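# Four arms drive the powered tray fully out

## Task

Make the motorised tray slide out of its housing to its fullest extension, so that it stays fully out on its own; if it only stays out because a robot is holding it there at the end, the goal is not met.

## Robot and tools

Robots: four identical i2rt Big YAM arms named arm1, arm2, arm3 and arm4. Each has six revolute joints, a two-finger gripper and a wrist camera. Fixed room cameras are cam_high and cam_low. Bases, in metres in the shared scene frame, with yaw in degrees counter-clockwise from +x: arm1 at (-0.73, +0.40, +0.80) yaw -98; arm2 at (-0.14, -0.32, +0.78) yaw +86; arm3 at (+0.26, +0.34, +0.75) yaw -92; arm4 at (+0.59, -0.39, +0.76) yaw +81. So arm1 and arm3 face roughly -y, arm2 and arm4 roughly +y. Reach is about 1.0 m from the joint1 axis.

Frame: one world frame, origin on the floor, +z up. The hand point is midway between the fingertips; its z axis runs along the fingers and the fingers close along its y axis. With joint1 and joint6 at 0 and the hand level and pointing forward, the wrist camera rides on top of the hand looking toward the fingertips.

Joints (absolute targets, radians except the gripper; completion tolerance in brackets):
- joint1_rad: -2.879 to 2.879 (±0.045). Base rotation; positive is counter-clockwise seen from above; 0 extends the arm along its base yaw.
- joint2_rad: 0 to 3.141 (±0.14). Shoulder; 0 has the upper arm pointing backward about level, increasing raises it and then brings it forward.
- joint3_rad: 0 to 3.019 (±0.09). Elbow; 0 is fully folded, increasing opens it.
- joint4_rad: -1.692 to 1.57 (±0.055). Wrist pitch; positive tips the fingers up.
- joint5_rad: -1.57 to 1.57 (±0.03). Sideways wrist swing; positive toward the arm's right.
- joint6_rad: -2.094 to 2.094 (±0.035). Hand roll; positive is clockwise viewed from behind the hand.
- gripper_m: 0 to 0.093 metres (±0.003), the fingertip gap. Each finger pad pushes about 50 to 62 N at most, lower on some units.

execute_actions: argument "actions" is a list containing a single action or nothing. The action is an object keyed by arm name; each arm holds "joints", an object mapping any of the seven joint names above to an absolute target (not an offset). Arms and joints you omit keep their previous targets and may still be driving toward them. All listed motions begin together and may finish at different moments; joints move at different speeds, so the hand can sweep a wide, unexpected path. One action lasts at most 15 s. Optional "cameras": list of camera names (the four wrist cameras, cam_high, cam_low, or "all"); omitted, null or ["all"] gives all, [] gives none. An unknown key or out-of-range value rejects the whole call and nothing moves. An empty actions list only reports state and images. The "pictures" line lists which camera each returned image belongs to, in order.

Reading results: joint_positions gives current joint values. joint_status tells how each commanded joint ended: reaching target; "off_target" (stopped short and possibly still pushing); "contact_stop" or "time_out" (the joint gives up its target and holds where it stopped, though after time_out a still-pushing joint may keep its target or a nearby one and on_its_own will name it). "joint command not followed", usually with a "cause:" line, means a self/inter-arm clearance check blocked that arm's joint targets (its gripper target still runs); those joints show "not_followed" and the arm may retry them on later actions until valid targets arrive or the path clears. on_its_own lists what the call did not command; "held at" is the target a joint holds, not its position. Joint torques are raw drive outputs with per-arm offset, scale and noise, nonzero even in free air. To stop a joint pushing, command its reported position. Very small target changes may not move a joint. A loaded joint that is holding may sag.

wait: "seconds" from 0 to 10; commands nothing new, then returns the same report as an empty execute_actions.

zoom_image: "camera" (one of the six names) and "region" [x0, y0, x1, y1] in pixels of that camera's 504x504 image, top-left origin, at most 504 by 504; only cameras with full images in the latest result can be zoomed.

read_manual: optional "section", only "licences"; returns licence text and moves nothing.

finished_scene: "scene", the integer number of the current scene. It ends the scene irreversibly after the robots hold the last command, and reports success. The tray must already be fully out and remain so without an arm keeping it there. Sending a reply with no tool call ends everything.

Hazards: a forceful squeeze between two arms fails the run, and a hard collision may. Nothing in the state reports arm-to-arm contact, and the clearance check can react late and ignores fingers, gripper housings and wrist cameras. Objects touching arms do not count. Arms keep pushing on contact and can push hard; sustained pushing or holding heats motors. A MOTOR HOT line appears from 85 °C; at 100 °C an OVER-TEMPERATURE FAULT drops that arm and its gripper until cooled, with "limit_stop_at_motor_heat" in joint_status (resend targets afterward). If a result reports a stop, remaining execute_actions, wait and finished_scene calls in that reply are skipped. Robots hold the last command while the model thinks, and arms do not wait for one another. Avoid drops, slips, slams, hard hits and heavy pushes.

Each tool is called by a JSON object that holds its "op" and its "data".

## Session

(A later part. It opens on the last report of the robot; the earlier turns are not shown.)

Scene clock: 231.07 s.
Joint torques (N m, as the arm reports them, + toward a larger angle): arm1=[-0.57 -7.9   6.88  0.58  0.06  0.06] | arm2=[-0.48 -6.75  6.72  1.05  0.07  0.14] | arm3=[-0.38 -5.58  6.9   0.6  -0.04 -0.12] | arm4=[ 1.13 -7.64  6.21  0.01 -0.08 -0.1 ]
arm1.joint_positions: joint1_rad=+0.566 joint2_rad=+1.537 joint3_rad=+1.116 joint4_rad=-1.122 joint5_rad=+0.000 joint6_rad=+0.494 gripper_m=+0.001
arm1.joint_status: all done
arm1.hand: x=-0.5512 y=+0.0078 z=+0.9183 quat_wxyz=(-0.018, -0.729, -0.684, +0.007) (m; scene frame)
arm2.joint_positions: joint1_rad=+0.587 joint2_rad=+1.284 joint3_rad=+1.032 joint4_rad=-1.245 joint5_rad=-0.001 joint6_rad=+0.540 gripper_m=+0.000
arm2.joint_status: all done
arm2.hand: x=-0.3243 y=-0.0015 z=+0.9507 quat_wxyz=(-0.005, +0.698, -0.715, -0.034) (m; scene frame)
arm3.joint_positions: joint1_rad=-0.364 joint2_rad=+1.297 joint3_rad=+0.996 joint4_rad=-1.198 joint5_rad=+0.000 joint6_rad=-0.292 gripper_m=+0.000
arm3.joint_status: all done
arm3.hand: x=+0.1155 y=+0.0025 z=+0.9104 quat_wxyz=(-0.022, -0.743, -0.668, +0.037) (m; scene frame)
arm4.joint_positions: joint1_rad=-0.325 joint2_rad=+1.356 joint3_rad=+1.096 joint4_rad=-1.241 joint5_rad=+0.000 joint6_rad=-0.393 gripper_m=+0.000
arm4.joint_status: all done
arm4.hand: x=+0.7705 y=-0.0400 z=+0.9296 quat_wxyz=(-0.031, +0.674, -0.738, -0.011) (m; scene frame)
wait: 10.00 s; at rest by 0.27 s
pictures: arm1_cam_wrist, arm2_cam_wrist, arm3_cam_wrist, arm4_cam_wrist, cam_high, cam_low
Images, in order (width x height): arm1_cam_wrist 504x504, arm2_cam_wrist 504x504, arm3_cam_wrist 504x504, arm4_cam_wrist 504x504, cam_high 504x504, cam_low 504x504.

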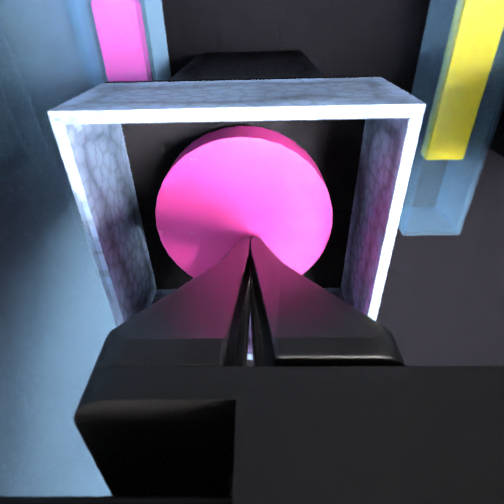

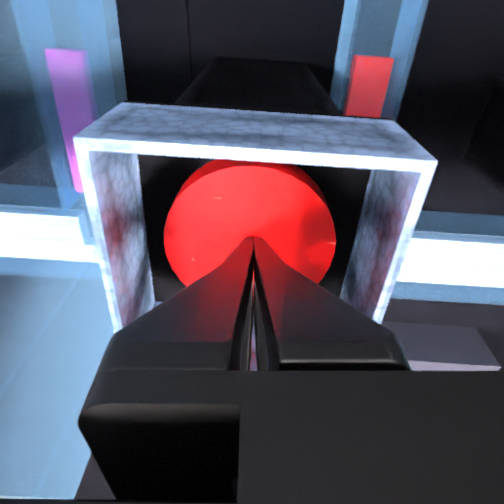

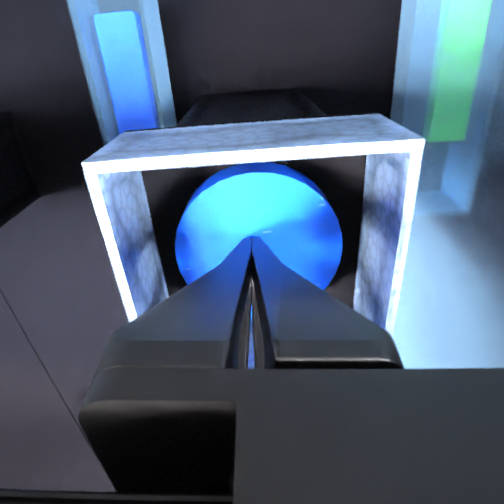

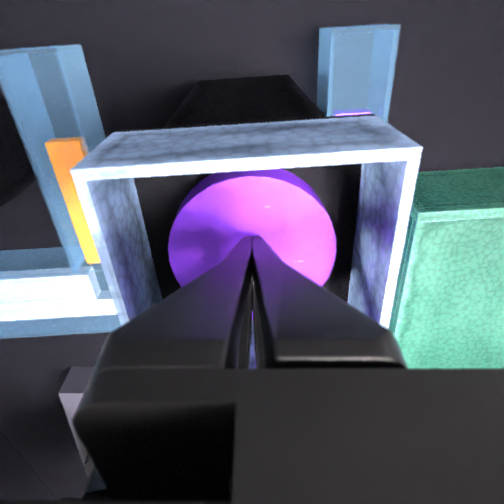

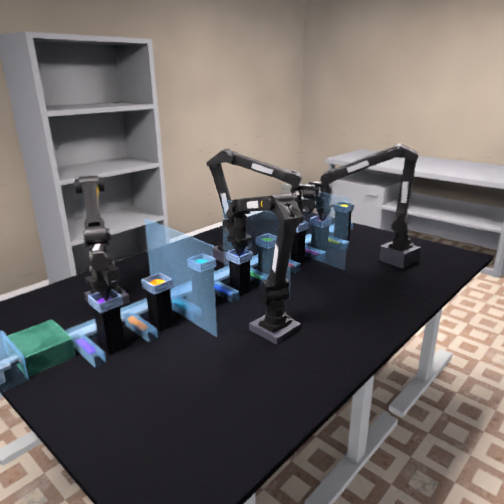

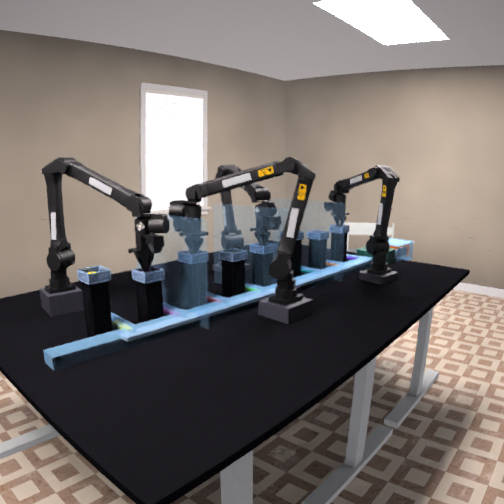

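The tray is moving.

{"op": "wait", "data": {"seconds": 5}}

{"op": "execute_actions", "data": {"actions": [{"arm1":{"joints":{"joint3_rad":1.25}},"arm2":{"joints":{"joint3_rad":1.15}},"arm3":{"joints":{"joint3_rad":1.12}},"arm4":{"joints":{"joint3_rad":1.22}}}], "cameras": ["cam_low","cam_high"]}}

Scene clock: 241.23 s.
Joint torques (N m, as the arm reports them, + toward a larger angle): arm1=[-0.65 -7.95  6.85  0.59  0.08  0.06] | arm2=[-0.5  -6.76  6.71  1.04  0.07  0.14] | arm3=[-0.31 -5.58  6.9   0.61 -0.04 -0.12] | arm4=[ 1.13 -7.58  6.2   0.01 -0.08 -0.11]
arm1.joint_positions: joint1_rad=+0.566 joint2_rad=+1.537 joint3_rad=+1.116 joint4_rad=-1.122 joint5_rad=+0.000 joint6_rad=+0.494 gripper_m=+0.001
arm1.joint_status: all done
arm1.hand: x=-0.5512 y=+0.0078 z=+0.9183 quat_wxyz=(-0.018, -0.729, -0.684, +0.007) (m; scene frame)
arm2.joint_positions: joint1_rad=+0.587 joint2_rad=+1.284 joint3_rad=+1.032 joint4_rad=-1.245 joint5_rad=-0.001 joint6_rad=+0.540 gripper_m=+0.000
arm2.joint_status: all done
arm2.hand: x=-0.3243 y=-0.0015 z=+0.9507 quat_wxyz=(-0.005, +0.698, -0.715, -0.034) (m; scene frame)
arm3.joint_positions: joint1_rad=-0.364 joint2_rad=+1.297 joint3_rad=+0.996 joint4_rad=-1.198 joint5_rad=+0.000 joint6_rad=-0.292 gripper_m=+0.000
arm3.joint_status: all done
arm3.hand: x=+0.1155 y=+0.0025 z=+0.9104 quat_wxyz=(-0.022, -0.743, -0.668, +0.037) (m; scene frame)
arm4.joint_positions: joint1_rad=-0.325 joint2_rad=+1.356 joint3_rad=+1.096 joint4_rad=-1.241 joint5_rad=+0.000 joint6_rad=-0.393 gripper_m=+0.000
arm4.joint_status: all done
arm4.hand: x=+0.7705 y=-0.0400 z=+0.9296 quat_wxyz=(-0.031, +0.674, -0.738, -0.011) (m; scene frame)
wait: 5.00 s; at rest from the start
pictures: arm1_cam_wrist, arm2_cam_wrist, arm3_cam_wrist, arm4_cam_wrist, cam_high, cam_low
Images, in order (width x height): arm1_cam_wrist 504x504, arm2_cam_wrist 504x504, arm3_cam_wrist 504x504, arm4_cam_wrist 504x504, cam_high 504x504, cam_low 504x504.

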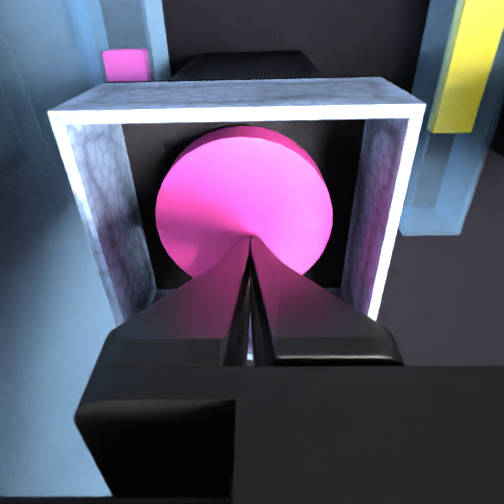

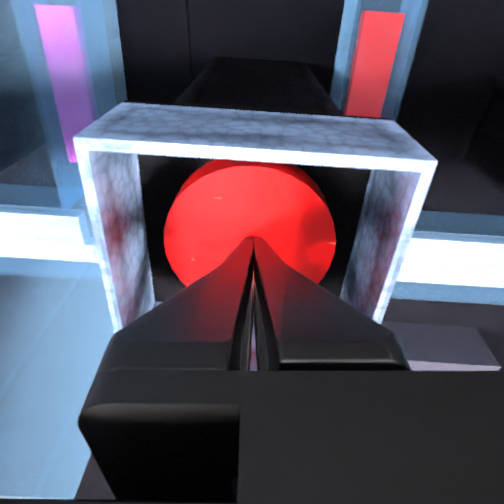

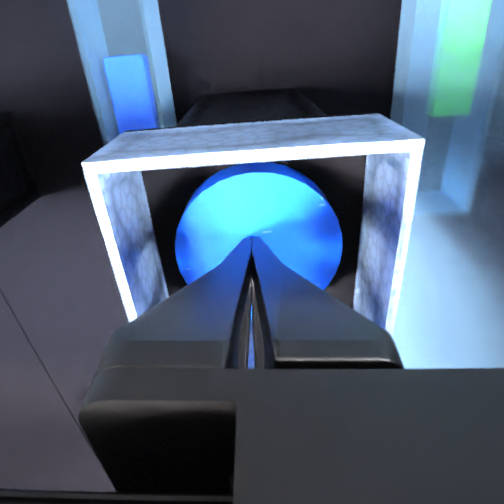

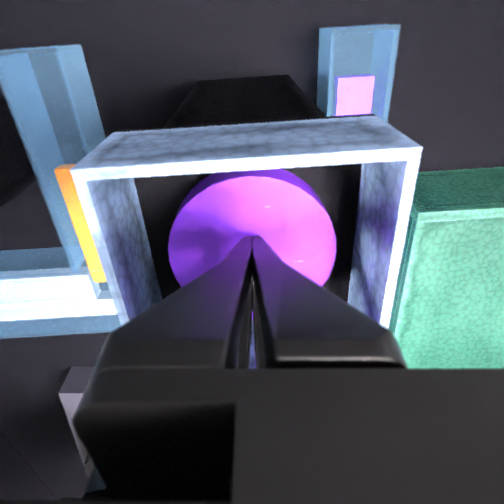

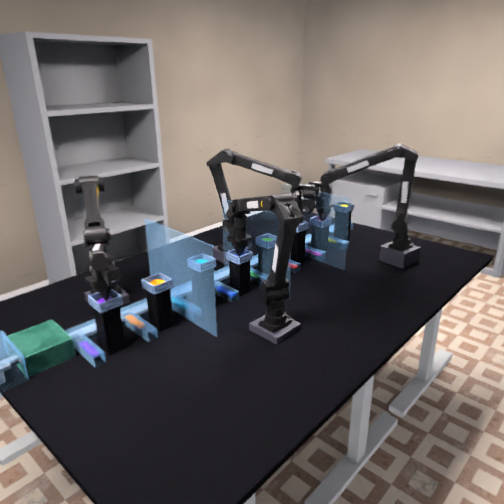

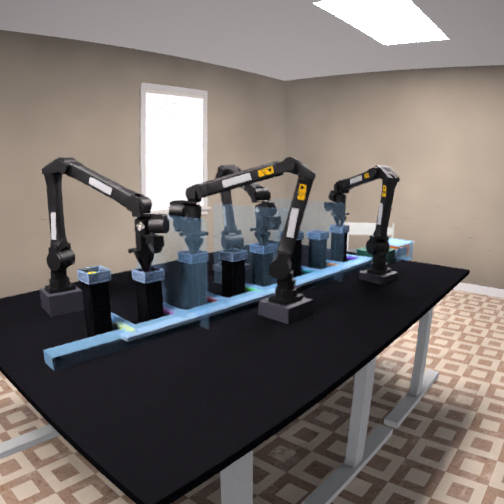

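Scene clock: 242.17 s.
Joint torques (N m, as the arm reports them, + toward a larger angle): arm1=[-0.82 -9.41 12.49  0.88  0.07  0.05] | arm2=[-0.53 -7.66 14.18  1.2   0.07  0.14] | arm3=[-0.34 -7.64 14.69  0.7  -0.04 -0.12] | arm4=[  1.09 -10.17  14.56   0.21  -0.08  -0.1 ]
arm1.joint_positions: joint1_rad=+0.566 joint2_rad=+1.550 joint3_rad=+1.215 joint4_rad=-1.123 joint5_rad=+0.000 joint6_rad=+0.494 gripper_m=+0.001
arm1.joint_status: all done
arm1.hand: x=-0.5356 y=-0.0263 z=+0.9500 quat_wxyz=(-0.058, -0.728, -0.683, +0.020) (m; scene frame)
arm2.joint_positions: joint1_rad=+0.587 joint2_rad=+1.289 joint3_rad=+1.104 joint4_rad=-1.245 joint5_rad=-0.001 joint6_rad=+0.540 gripper_m=+0.000
arm2.joint_status: all done
arm2.hand: x=-0.3361 y=+0.0195 z=+0.9774 quat_wxyz=(-0.014, +0.697, -0.714, -0.066) (m; scene frame)
arm3.joint_positions: joint1_rad=-0.364 joint2_rad=+1.317 joint3_rad=+1.079 joint4_rad=-1.198 joint5_rad=+0.000 joint6_rad=-0.292 gripper_m=+0.000
arm3.joint_status: all done
arm3.hand: x=+0.1040 y=-0.0244 z=+0.9363 quat_wxyz=(-0.036, -0.741, -0.667, +0.065) (m; scene frame)
arm4.joint_positions: joint1_rad=-0.325 joint2_rad=+1.381 joint3_rad=+1.172 joint4_rad=-1.243 joint5_rad=+0.000 joint6_rad=-0.393 gripper_m=+0.000
arm4.joint_status: all done
arm4.hand: x=+0.7826 y=-0.0170 z=+0.9495 quat_wxyz=(-0.053, +0.673, -0.737, -0.019) (m; scene frame)
pictures: cam_high, cam_low
Images, in order (width x height): cam_high 504x504, cam_low 504x504.

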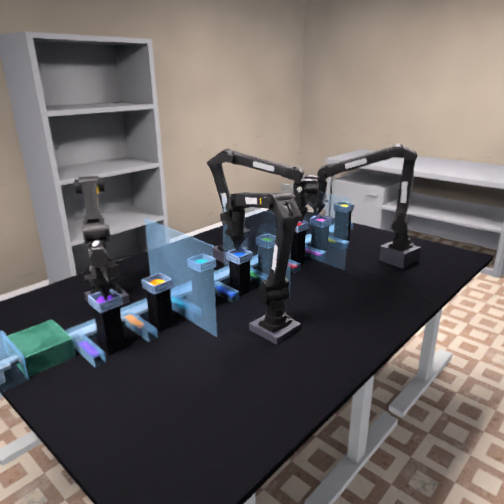

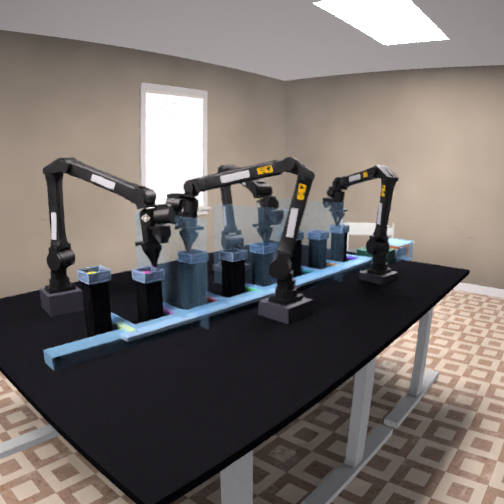

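{"op": "finished_scene", "data": {"scene": 1}}

The scene is finished: the task was done.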